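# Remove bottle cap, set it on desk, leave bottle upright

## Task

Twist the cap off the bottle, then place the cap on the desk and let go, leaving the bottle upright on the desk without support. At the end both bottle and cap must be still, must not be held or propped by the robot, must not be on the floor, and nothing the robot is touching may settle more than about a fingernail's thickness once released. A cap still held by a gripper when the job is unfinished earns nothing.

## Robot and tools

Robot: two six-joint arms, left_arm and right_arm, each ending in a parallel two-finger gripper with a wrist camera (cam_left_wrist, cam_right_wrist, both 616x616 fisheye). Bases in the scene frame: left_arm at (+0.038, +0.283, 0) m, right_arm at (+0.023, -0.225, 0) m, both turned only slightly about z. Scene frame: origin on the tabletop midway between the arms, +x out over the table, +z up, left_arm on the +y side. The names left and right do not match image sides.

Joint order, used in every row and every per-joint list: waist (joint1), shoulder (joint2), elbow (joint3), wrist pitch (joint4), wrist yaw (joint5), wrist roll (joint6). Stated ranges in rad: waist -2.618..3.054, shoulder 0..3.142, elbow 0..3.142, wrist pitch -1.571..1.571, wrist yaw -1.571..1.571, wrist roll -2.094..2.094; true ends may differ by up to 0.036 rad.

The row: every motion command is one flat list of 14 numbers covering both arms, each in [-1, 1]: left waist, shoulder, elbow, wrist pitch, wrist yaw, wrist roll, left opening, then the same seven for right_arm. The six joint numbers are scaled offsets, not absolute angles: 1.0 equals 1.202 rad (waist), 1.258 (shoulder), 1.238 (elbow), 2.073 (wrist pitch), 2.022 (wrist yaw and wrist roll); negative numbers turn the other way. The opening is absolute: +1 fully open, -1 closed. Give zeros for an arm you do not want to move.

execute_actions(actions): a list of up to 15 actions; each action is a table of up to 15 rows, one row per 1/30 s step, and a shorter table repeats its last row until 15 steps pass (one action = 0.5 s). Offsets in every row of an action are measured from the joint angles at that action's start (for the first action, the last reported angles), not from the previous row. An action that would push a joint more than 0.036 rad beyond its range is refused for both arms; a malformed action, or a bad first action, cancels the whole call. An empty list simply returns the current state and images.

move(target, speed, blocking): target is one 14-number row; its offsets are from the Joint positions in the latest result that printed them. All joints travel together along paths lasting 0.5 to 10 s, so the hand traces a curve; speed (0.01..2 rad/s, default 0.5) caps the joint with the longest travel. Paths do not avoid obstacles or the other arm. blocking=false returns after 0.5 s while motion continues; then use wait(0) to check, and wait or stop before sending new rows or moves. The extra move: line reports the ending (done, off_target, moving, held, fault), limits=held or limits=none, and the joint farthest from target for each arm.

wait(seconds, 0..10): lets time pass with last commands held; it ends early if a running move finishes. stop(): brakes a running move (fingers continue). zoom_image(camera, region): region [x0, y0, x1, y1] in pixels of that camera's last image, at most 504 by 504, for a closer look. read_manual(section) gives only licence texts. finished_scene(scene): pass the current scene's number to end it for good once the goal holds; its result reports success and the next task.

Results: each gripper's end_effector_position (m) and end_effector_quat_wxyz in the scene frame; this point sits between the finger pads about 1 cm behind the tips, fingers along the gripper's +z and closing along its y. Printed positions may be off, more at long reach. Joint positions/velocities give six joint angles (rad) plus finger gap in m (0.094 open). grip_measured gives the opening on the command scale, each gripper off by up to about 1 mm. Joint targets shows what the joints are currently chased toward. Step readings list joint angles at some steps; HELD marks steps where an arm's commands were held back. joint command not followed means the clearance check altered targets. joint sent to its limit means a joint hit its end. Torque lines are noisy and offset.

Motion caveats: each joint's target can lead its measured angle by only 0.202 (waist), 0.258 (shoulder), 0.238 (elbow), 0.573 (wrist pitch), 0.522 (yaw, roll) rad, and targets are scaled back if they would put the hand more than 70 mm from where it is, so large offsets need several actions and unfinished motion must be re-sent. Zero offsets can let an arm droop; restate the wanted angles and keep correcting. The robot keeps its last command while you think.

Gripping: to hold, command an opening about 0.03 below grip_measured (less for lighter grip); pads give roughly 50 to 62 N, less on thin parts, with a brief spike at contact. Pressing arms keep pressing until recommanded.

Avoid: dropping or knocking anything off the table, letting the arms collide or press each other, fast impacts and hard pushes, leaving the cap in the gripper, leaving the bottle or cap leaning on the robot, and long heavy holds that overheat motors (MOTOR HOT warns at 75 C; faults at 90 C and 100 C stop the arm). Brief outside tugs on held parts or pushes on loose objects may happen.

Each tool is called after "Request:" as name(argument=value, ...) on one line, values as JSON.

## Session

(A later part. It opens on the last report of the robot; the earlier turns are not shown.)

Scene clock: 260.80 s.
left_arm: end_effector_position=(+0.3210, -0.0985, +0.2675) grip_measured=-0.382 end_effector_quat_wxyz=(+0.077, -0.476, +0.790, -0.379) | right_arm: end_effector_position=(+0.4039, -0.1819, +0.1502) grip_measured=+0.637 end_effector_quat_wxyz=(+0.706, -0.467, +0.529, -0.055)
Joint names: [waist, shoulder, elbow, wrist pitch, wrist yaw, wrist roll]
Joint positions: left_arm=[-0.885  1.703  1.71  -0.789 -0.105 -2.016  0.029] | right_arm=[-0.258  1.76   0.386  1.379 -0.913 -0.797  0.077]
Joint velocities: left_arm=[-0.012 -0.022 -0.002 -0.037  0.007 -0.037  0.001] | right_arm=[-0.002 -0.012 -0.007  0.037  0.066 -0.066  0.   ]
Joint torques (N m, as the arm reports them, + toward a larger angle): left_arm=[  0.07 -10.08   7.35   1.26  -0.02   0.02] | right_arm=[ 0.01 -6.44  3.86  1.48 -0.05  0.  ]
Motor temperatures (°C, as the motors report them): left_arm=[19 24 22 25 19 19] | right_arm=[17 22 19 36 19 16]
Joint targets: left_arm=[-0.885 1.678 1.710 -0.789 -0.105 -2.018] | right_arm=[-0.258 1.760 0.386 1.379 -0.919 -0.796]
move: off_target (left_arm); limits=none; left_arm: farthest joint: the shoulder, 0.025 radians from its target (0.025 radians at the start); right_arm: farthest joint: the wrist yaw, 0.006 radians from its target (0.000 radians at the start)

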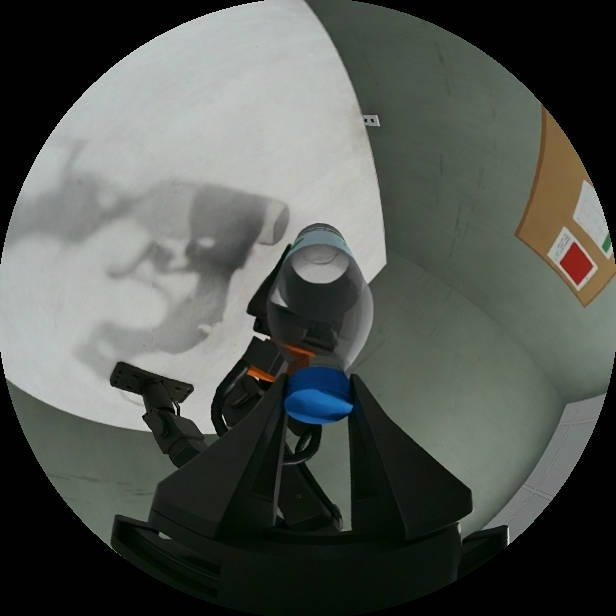

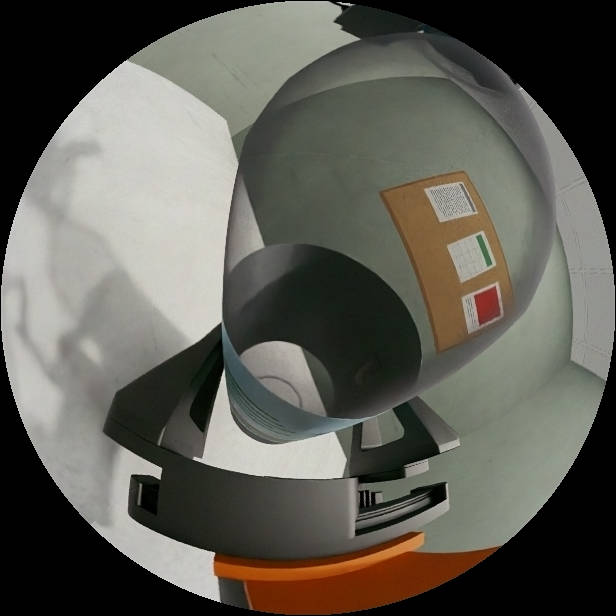

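Request:
move(target=[0,-0.036,0,-0.013,0,0,-0.45,0,0,0,0,0,0,0.57], speed=0.05)

Scene clock: 269.00 s.
left_arm: end_effector_position=(+0.3185, -0.0948, +0.2729) grip_measured=-0.382 end_effector_quat_wxyz=(+0.077, -0.476, +0.789, -0.381) | right_arm: end_effector_position=(+0.4039, -0.1820, +0.1502) grip_measured=+0.637 end_effector_quat_wxyz=(+0.706, -0.467, +0.529, -0.055)
Joint names: [waist, shoulder, elbow, wrist pitch, wrist yaw, wrist roll]
Joint positions: left_arm=[-0.885  1.687  1.71  -0.801 -0.105 -2.017  0.029] | right_arm=[-0.258  1.76   0.386  1.379 -0.912 -0.798  0.077]
Joint velocities: left_arm=[-0.012  0.007 -0.007  0.007 -0.007 -0.022  0.001] | right_arm=[-0.012 -0.017 -0.007 -0.037 -0.066  0.037 -0.001]
Joint torques (N m, as the arm reports them, + toward a larger angle): left_arm=[  0.12 -10.35   7.37   1.13  -0.01   0.01] | right_arm=[ 0.05 -6.44  3.87  1.47 -0.01  0.01]
Motor temperatures (°C, as the motors report them): left_arm=[19 24 22 25 19 19] | right_arm=[17 22 19 36 19 16]
Joint targets: left_arm=[-0.885 1.658 1.710 -0.816 -0.105 -2.016] | right_arm=[-0.258 1.760 0.386 1.379 -0.913 -0.797]
move: off_target (left_arm); limits=none; left_arm: farthest joint: the shoulder, 0.029 radians from its target (0.045 radians at the start); right_arm: farthest joint: the wrist yaw, 0.001 radians from its target (0.000 radians at the start)

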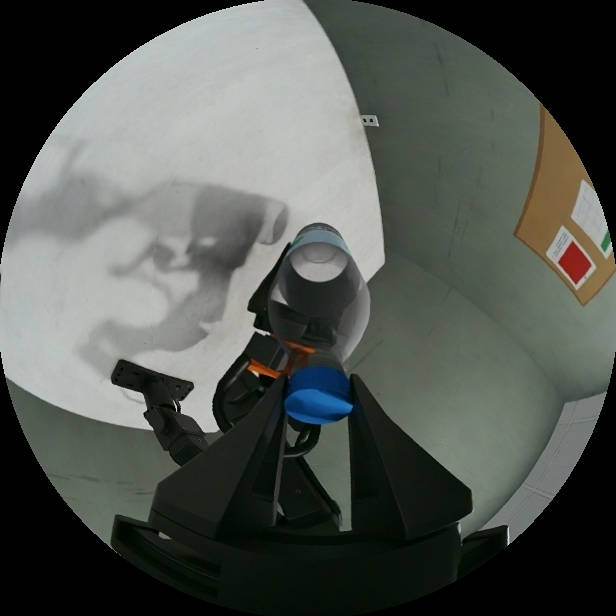

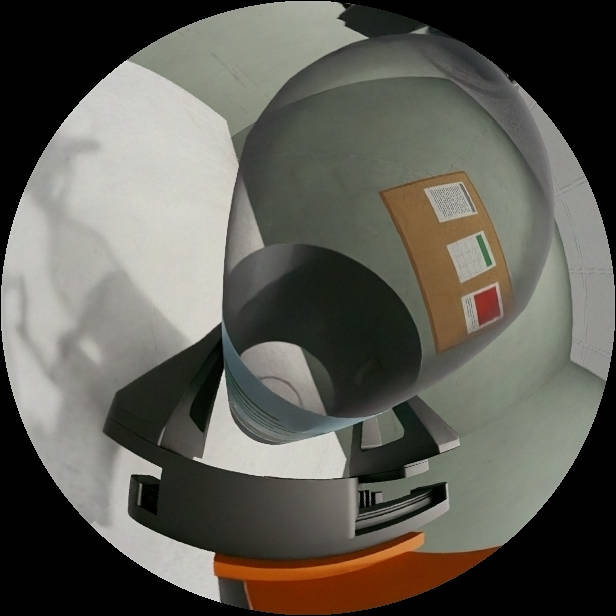

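Request:
move(target=[0,-0.093,0,-0.042,0,0,-0.45,0,0,0,0,0,0,0.57], speed=0.15)

Request:
move(target=[0.65,0,0,0,0.057,1,-0.45,0,0,0,0,0.2,0.4,0.57], speed=1)

Scene clock: 280.70 s.
left_arm: end_effector_position=(+0.3033, -0.0724, +0.3010) grip_measured=-0.382 end_effector_quat_wxyz=(+0.078, -0.474, +0.784, -0.392) | right_arm: end_effector_position=(+0.4039, -0.1820, +0.1502) grip_measured=+0.637 end_effector_quat_wxyz=(+0.706, -0.467, +0.529, -0.055)
Joint names: [waist, shoulder, elbow, wrist pitch, wrist yaw, wrist roll]
Joint positions: left_arm=[-0.885  1.595  1.71  -0.868 -0.105 -2.017  0.029] | right_arm=[-0.258  1.76   0.386  1.379 -0.912 -0.798  0.077]
Joint velocities: left_arm=[-0.002 -0.007  0.012  0.022 -0.007 -0.022  0.001] | right_arm=[ 0.002  0.007 -0.012 -0.007  0.022  0.037 -0.001]
Joint torques (N m, as the arm reports them, + toward a larger angle): left_arm=[ 0.12 -9.03  7.19  1.13 -0.02  0.  ] | right_arm=[ 0.   -6.42  3.87  1.47  0.    0.  ]
Motor temperatures (°C, as the motors report them): left_arm=[19 25 22 25 19 19] | right_arm=[17 22 19 37 19 16]
Joint targets: left_arm=[-0.885 1.570 1.710 -0.888 -0.105 -2.017] | right_arm=[-0.258 1.760 0.386 1.379 -0.912 -0.798]
move: off_target (left_arm); limits=none; left_arm: farthest joint: the shoulder, 0.025 radians from its target (0.117 radians at the start); right_arm: farthest joint: the waist, 0.000 radians from its target (0.000 radians at the start)

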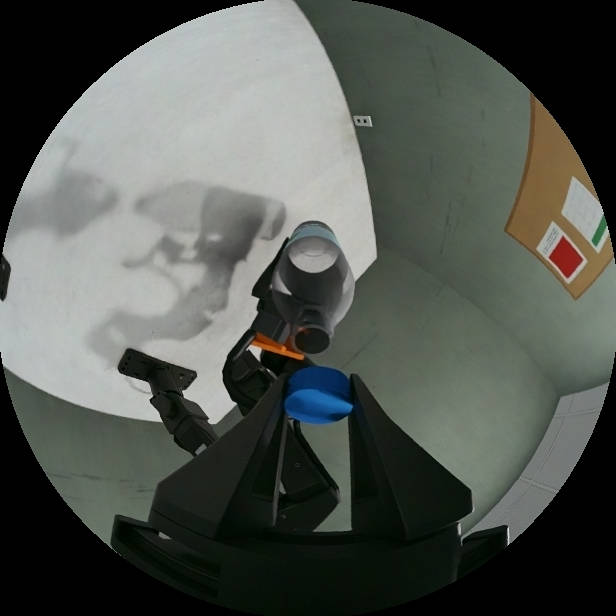

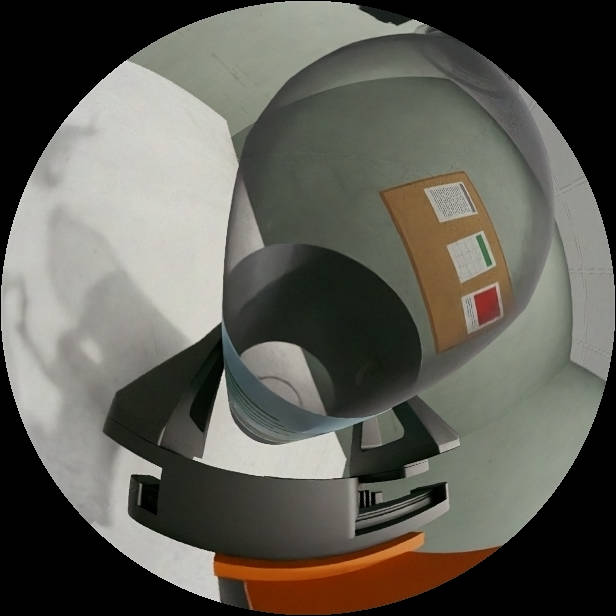

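Scene clock: 283.67 s.
left_arm: end_effector_position=(+0.4738, +0.1980, +0.3004) grip_measured=-0.382 end_effector_quat_wxyz=(+0.396, +0.089, +0.913, -0.038) | right_arm: end_effector_position=(+0.4343, -0.2454, +0.1504) grip_measured=+0.637 end_effector_quat_wxyz=(+0.703, -0.088, +0.700, +0.087)
Joint names: [waist, shoulder, elbow, wrist pitch, wrist yaw, wrist roll]
Joint positions: left_arm=[-0.106  1.595  1.71  -0.868 -0.002 -0.002  0.029] | right_arm=[-0.258  1.76   0.386  1.379 -0.516  0.001  0.077]
Joint velocities: left_arm=[-0.017  0.007 -0.002 -0.037 -0.022  0.022  0.   ] | right_arm=[-0.007 -0.017  0.027  0.081 -0.037 -0.037 -0.001]
Joint torques (N m, as the arm reports them, + toward a larger angle): left_arm=[ 0.39 -7.11  7.25  1.3   0.1   0.06] | right_arm=[ 0.   -6.58  4.07  1.64  0.07  0.07]
Motor temperatures (°C, as the motors report them): left_arm=[19 24 22 25 19 19] | right_arm=[17 22 19 37 19 16]
Joint targets: left_arm=[-0.103 1.595 1.710 -0.868 0.010 0.005] | right_arm=[-0.258 1.760 0.386 1.379 -0.508 0.011]
move: done; limits=none; left_arm: farthest joint: the wrist yaw, 0.012 radians from its target (0.116 radians at the start); right_arm: farthest joint: the wrist roll, 0.010 radians from its target (0.809 radians at the start)

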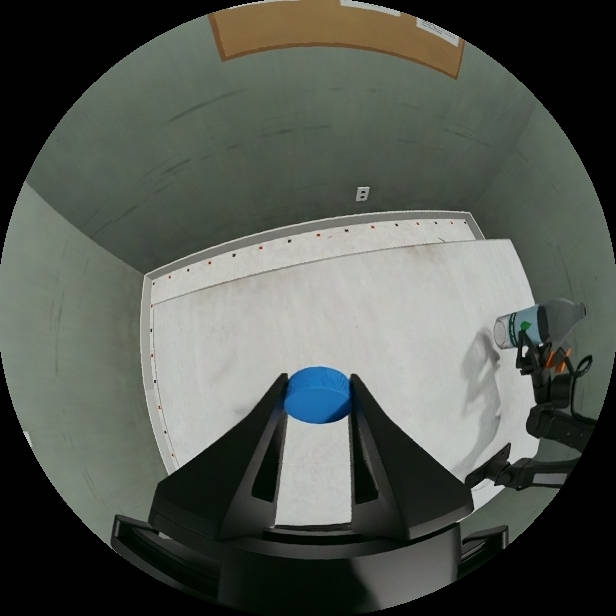

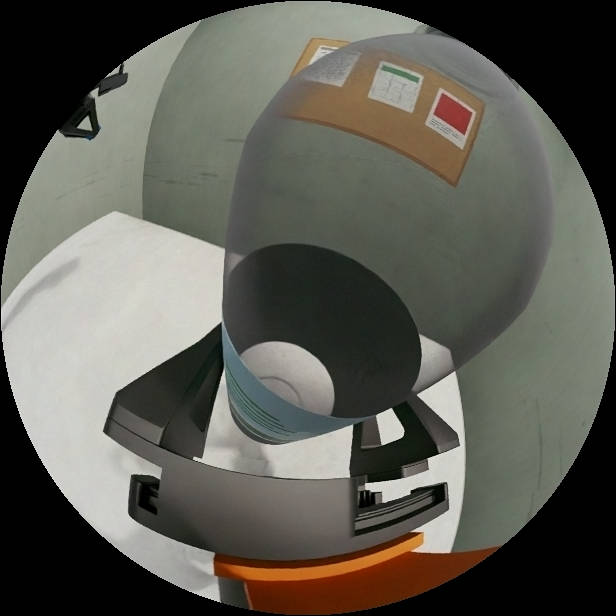

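Request:
move(target=[0,0.205,-0.367,-0.065,0,0,-0.45,0.135,0.173,0.274,-0.092,0.256,0,0.57], speed=0.35)

Scene clock: 291.87 s.
left_arm: end_effector_position=(+0.3594, +0.2208, +0.0386) grip_measured=-0.382 end_effector_quat_wxyz=(-0.005, +0.097, +0.995, +0.001) | right_arm: end_effector_position=(+0.5201, -0.2782, +0.1322) grip_measured=+0.637 end_effector_quat_wxyz=(+0.685, +0.039, +0.727, -0.035)
Joint names: [waist, shoulder, elbow, wrist pitch, wrist yaw, wrist roll]
Joint positions: left_arm=[-0.106  1.85   1.264 -0.995 -0.002 -0.001  0.029] | right_arm=[-0.102  1.961  0.696  1.205 -0.006  0.001  0.077]
Joint velocities: left_arm=[-0.017 -0.012 -0.002 -0.007  0.037 -0.051 -0.001] | right_arm=[-0.017  0.007 -0.002 -0.007 -0.081 -0.037 -0.   ]
Joint torques (N m, as the arm reports them, + toward a larger angle): left_arm=[ 0.1  -7.98  5.41 -0.05  0.   -0.02] | right_arm=[ 0.45 -7.91  6.93  1.6   0.08  0.  ]
Motor temperatures (°C, as the motors report them): left_arm=[19 24 22 25 19 19] | right_arm=[17 22 19 37 19 16]
Joint targets: left_arm=[-0.106 1.853 1.256 -1.003 -0.002 -0.002] | right_arm=[-0.096 1.977 0.725 1.188 0.002 0.001]
move: off_target (right_arm); limits=none; left_arm: farthest joint: the elbow, 0.008 radians from its target (0.454 radians at the start); right_arm: farthest joint: the elbow, 0.029 radians from its target (0.339 radians at the start)

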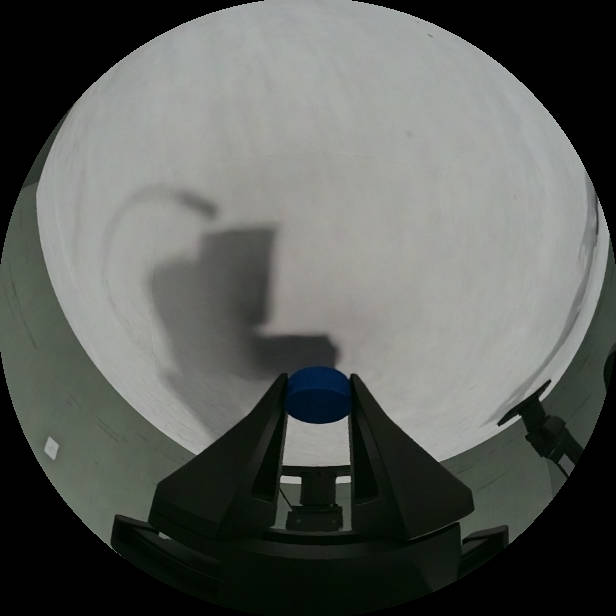

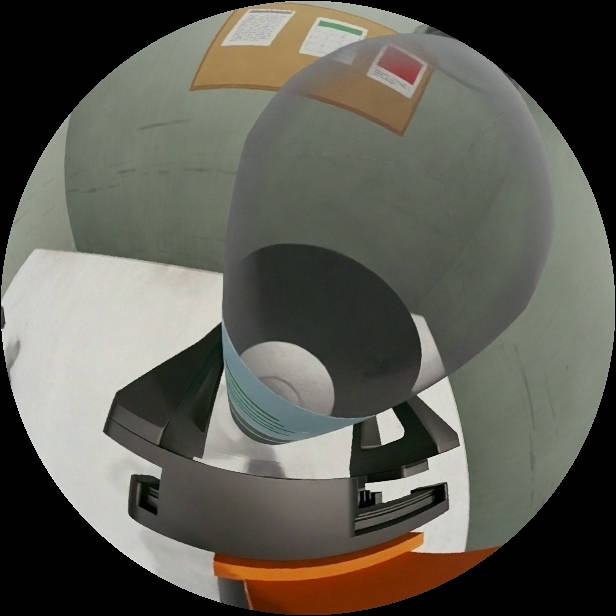

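Request:
move(target=[0,0.062,0,0.045,0,0,-0.45,0,0.072,0,0.04,0,0,0.57], speed=0.06)

Scene clock: 299.13 s.
left_arm: end_effector_position=(+0.3705, +0.2186, +0.0178) grip_measured=-0.382 end_effector_quat_wxyz=(-0.003, +0.097, +0.995, +0.001) | right_arm: end_effector_position=(+0.5214, -0.2785, +0.1132) grip_measured=+0.637 end_effector_quat_wxyz=(+0.682, +0.039, +0.729, -0.036)
Joint names: [waist, shoulder, elbow, wrist pitch, wrist yaw, wrist roll]
Joint positions: left_arm=[-0.106  1.915  1.264 -0.926 -0.002 -0.001  0.029] | right_arm=[-0.102  2.036  0.696  1.272 -0.005  0.001  0.077]
Joint velocities: left_arm=[ 0.017  0.012  0.012 -0.022  0.022  0.007 -0.001] | right_arm=[-0.002 -0.002  0.002 -0.007 -0.022 -0.007 -0.001]
Joint torques (N m, as the arm reports them, + toward a larger angle): left_arm=[ 0.04 -7.77  5.9   0.24  0.01  0.  ] | right_arm=[ 0.02 -8.17  4.35  1.88  0.01  0.  ]
Motor temperatures (°C, as the motors report them): left_arm=[19 24 22 24 19 19] | right_arm=[17 22 20 38 19 16]
Joint targets: left_arm=[-0.106 1.927 1.264 -0.902 -0.002 -0.001] | right_arm=[-0.102 2.052 0.696 1.288 -0.006 0.001]
move: off_target (left_arm); limits=none; left_arm: farthest joint: the wrist pitch, 0.024 radians from its target (0.093 radians at the start); right_arm: farthest joint: the shoulder, 0.016 radians from its target (0.090 radians at the start)

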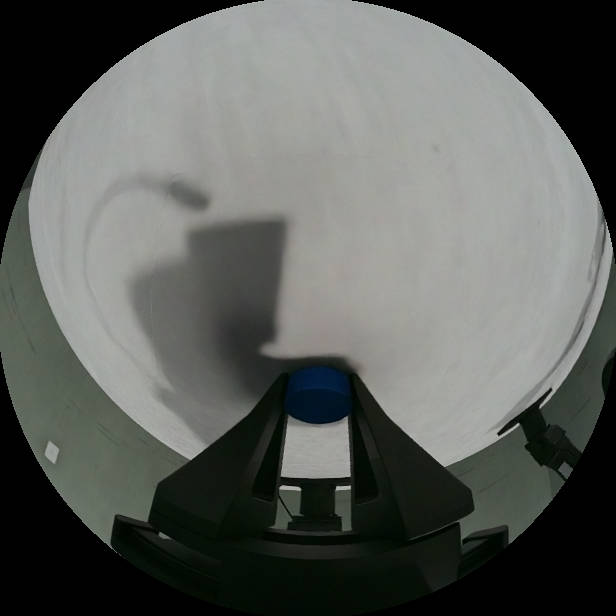

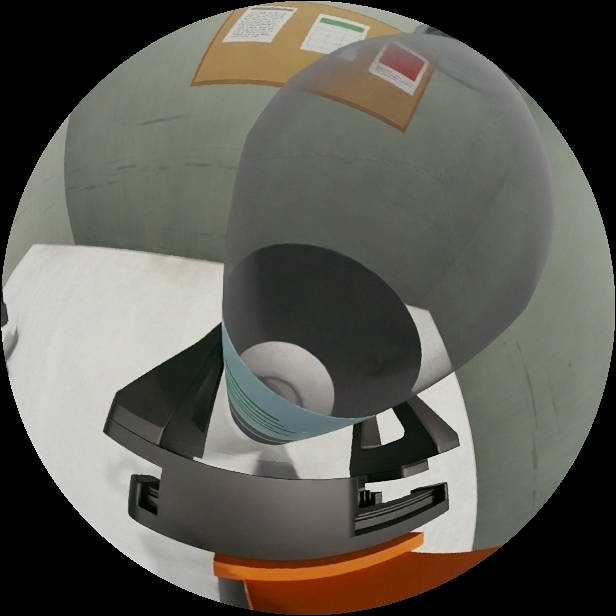

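Left probably touching; right not yet. A bit more.

Request:
move(target=[0,0.02,0,0,0,0,-0.45,0,0.03,0,0.012,0,0,0.57], speed=0.04)

Scene clock: 304.07 s.
left_arm: end_effector_position=(+0.3704, +0.2186, +0.0175) grip_measured=-0.382 end_effector_quat_wxyz=(-0.004, +0.097, +0.995, +0.001) | right_arm: end_effector_position=(+0.5217, -0.2786, +0.1106) grip_measured=+0.637 end_effector_quat_wxyz=(+0.684, +0.039, +0.728, -0.036)
Joint names: [waist, shoulder, elbow, wrist pitch, wrist yaw, wrist roll]
Joint positions: left_arm=[-0.106  1.917  1.264 -0.926 -0.002 -0.001  0.029] | right_arm=[-0.102  2.052  0.696  1.294 -0.005  0.001  0.077]
Joint velocities: left_arm=[-0.002  0.002 -0.007  0.007 -0.081 -0.022  0.001] | right_arm=[ 0.007  0.002  0.007  0.007  0.022  0.007 -0.001]
Joint torques (N m, as the arm reports them, + toward a larger angle): left_arm=[ 0.09 -6.81  5.85  0.04 -0.01  0.01] | right_arm=[ 0.01 -7.86  4.22  1.76  0.02  0.  ]
Motor temperatures (°C, as the motors report them): left_arm=[19 24 22 24 19 19] | right_arm=[17 23 20 39 19 16]
Joint targets: left_arm=[-0.106 1.941 1.264 -0.925 -0.002 -0.001] | right_arm=[-0.102 2.074 0.696 1.297 -0.005 0.001]
move: off_target (left_arm, right_arm); limits=none; left_arm: farthest joint: the shoulder, 0.024 radians from its target (0.025 radians at the start); right_arm: farthest joint: the shoulder, 0.021 radians from its target (0.038 radians at the start)

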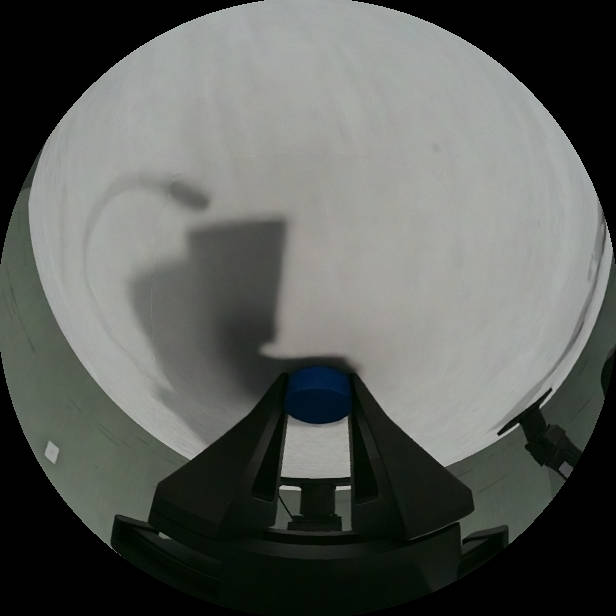

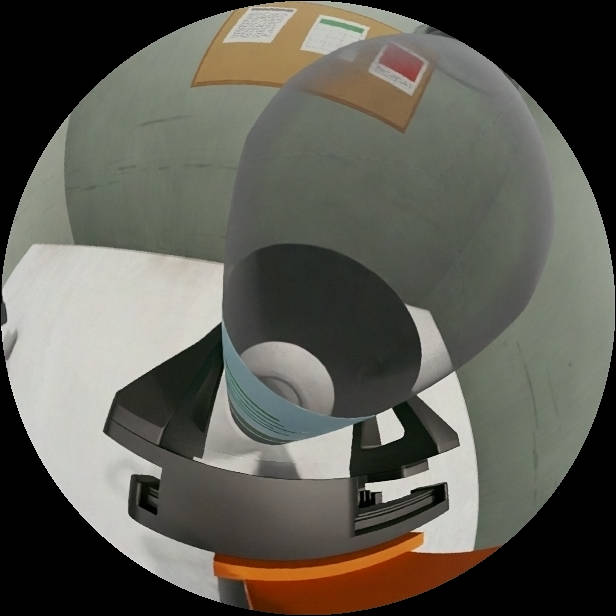

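Request:
move(target=[0,0,0,0,0,0,0.3,0,0,0,0,0,0,1])

Request:
move(target=[0,-0.15,0,-0.08,0,0,0.3,0,-0.25,-0.27,0.04,0,0,1], speed=0.25)

Scene clock: 314.87 s.
left_arm: end_effector_position=(+0.3700, +0.2174, +0.0175) grip_measured=+0.298 end_effector_quat_wxyz=(-0.004, +0.097, +0.995, -0.002) | right_arm: end_effector_position=(+0.5217, -0.2786, +0.1106) grip_measured=+1.000 end_effector_quat_wxyz=(+0.684, +0.039, +0.728, -0.036)
Joint names: [waist, shoulder, elbow, wrist pitch, wrist yaw, wrist roll]
Joint positions: left_arm=[-0.106  1.917  1.264 -0.926  0.005 -0.001  0.061] | right_arm=[-0.102  2.052  0.696  1.294 -0.005  0.001  0.094]
Joint velocities: left_arm=[-0.032  0.002 -0.017  0.022 -0.095  0.007 -0.   ] | right_arm=[-0.002 -0.007 -0.002  0.051  0.037  0.051  0.   ]
Joint torques (N m, as the arm reports them, + toward a larger angle): left_arm=[ 0.02 -8.65  5.91  0.03 -0.05  0.  ] | right_arm=[ 0.   -9.39  4.24  1.74  0.01 -0.01]
Motor temperatures (°C, as the motors report them): left_arm=[19 24 22 23 19 19] | right_arm=[17 23 19 39 19 16]
Joint targets: left_arm=[-0.106 1.917 1.264 -0.926 -0.002 -0.001] | right_arm=[-0.102 2.052 0.696 1.294 -0.005 0.001]
move: done; limits=none; left_arm: farthest joint: the wrist yaw, 0.007 radians from its target (0.000 radians at the start); right_arm: farthest joint: the waist, 0.000 radians from its target (0.000 radians at the start)

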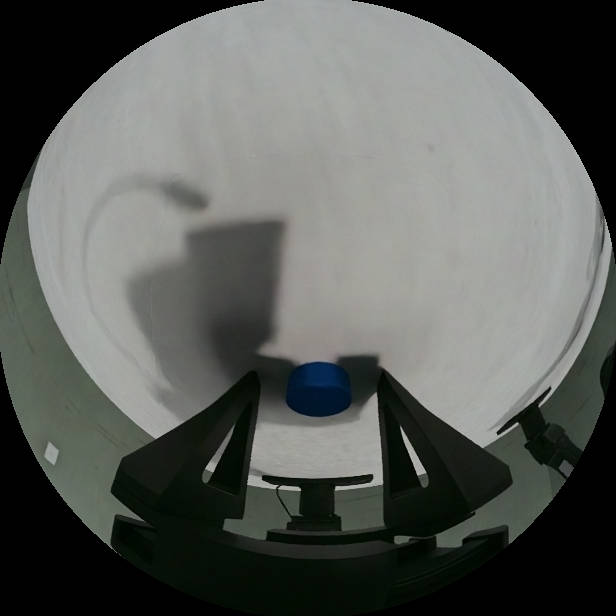

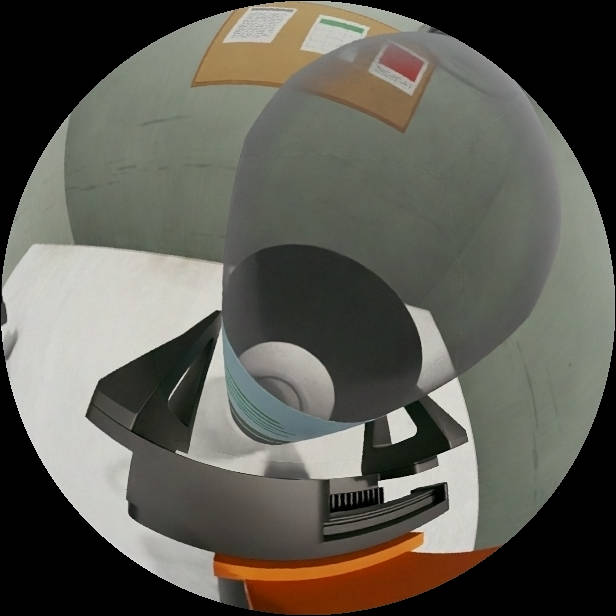

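Scene clock: 316.73 s.
left_arm: end_effector_position=(+0.3448, +0.2223, +0.0674) grip_measured=+0.299 end_effector_quat_wxyz=(+0.001, +0.097, +0.995, -0.003) | right_arm: end_effector_position=(+0.4456, -0.2701, +0.1499) grip_measured=+1.000 end_effector_quat_wxyz=(+0.706, +0.038, +0.706, -0.037)
Joint names: [waist, shoulder, elbow, wrist pitch, wrist yaw, wrist roll]
Joint positions: left_arm=[-0.106  1.754  1.264 -1.079  0.006 -0.001  0.061] | right_arm=[-0.102  1.757  0.385  1.372 -0.005  0.001  0.094]
Joint velocities: left_arm=[-0.037 -0.007  0.002 -0.095 -0.037 -0.022  0.   ] | right_arm=[-0.002 -0.002  0.002 -0.007  0.022 -0.022  0.   ]
Joint torques (N m, as the arm reports them, + toward a larger angle): left_arm=[ 0.1  -9.53  6.25 -0.09  0.01  0.  ] | right_arm=[ 0.02 -8.01  2.39  1.77  0.03  0.01]
Motor temperatures (°C, as the motors report them): left_arm=[19 24 22 23 19 19] | right_arm=[17 23 19 39 19 16]
Joint targets: left_arm=[-0.106 1.728 1.264 -1.092 0.005 -0.001] | right_arm=[-0.102 1.738 0.362 1.377 -0.005 0.001]
move: off_target (left_arm, right_arm); limits=none; left_arm: farthest joint: the shoulder, 0.026 radians from its target (0.188 radians at the start); right_arm: farthest joint: the elbow, 0.023 radians from its target (0.335 radians at the start)

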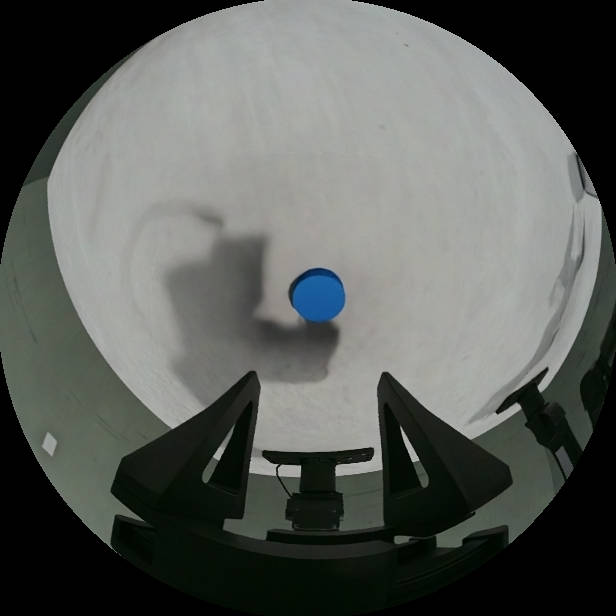

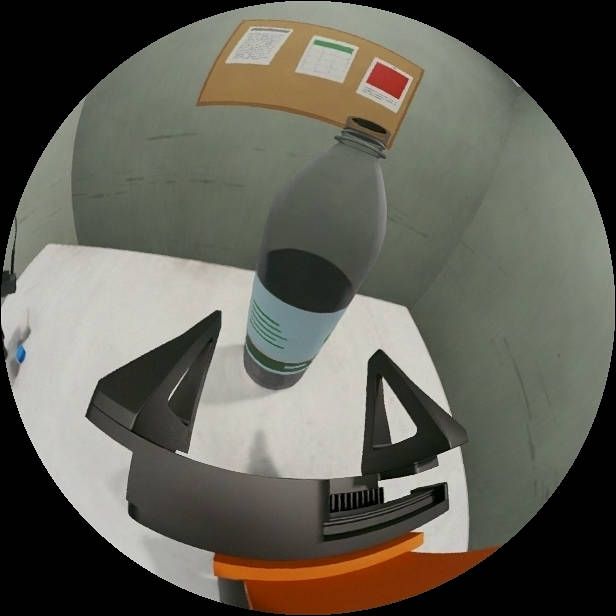

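Request:
finished_scene(scene=1)

The scene is finished: the task was done.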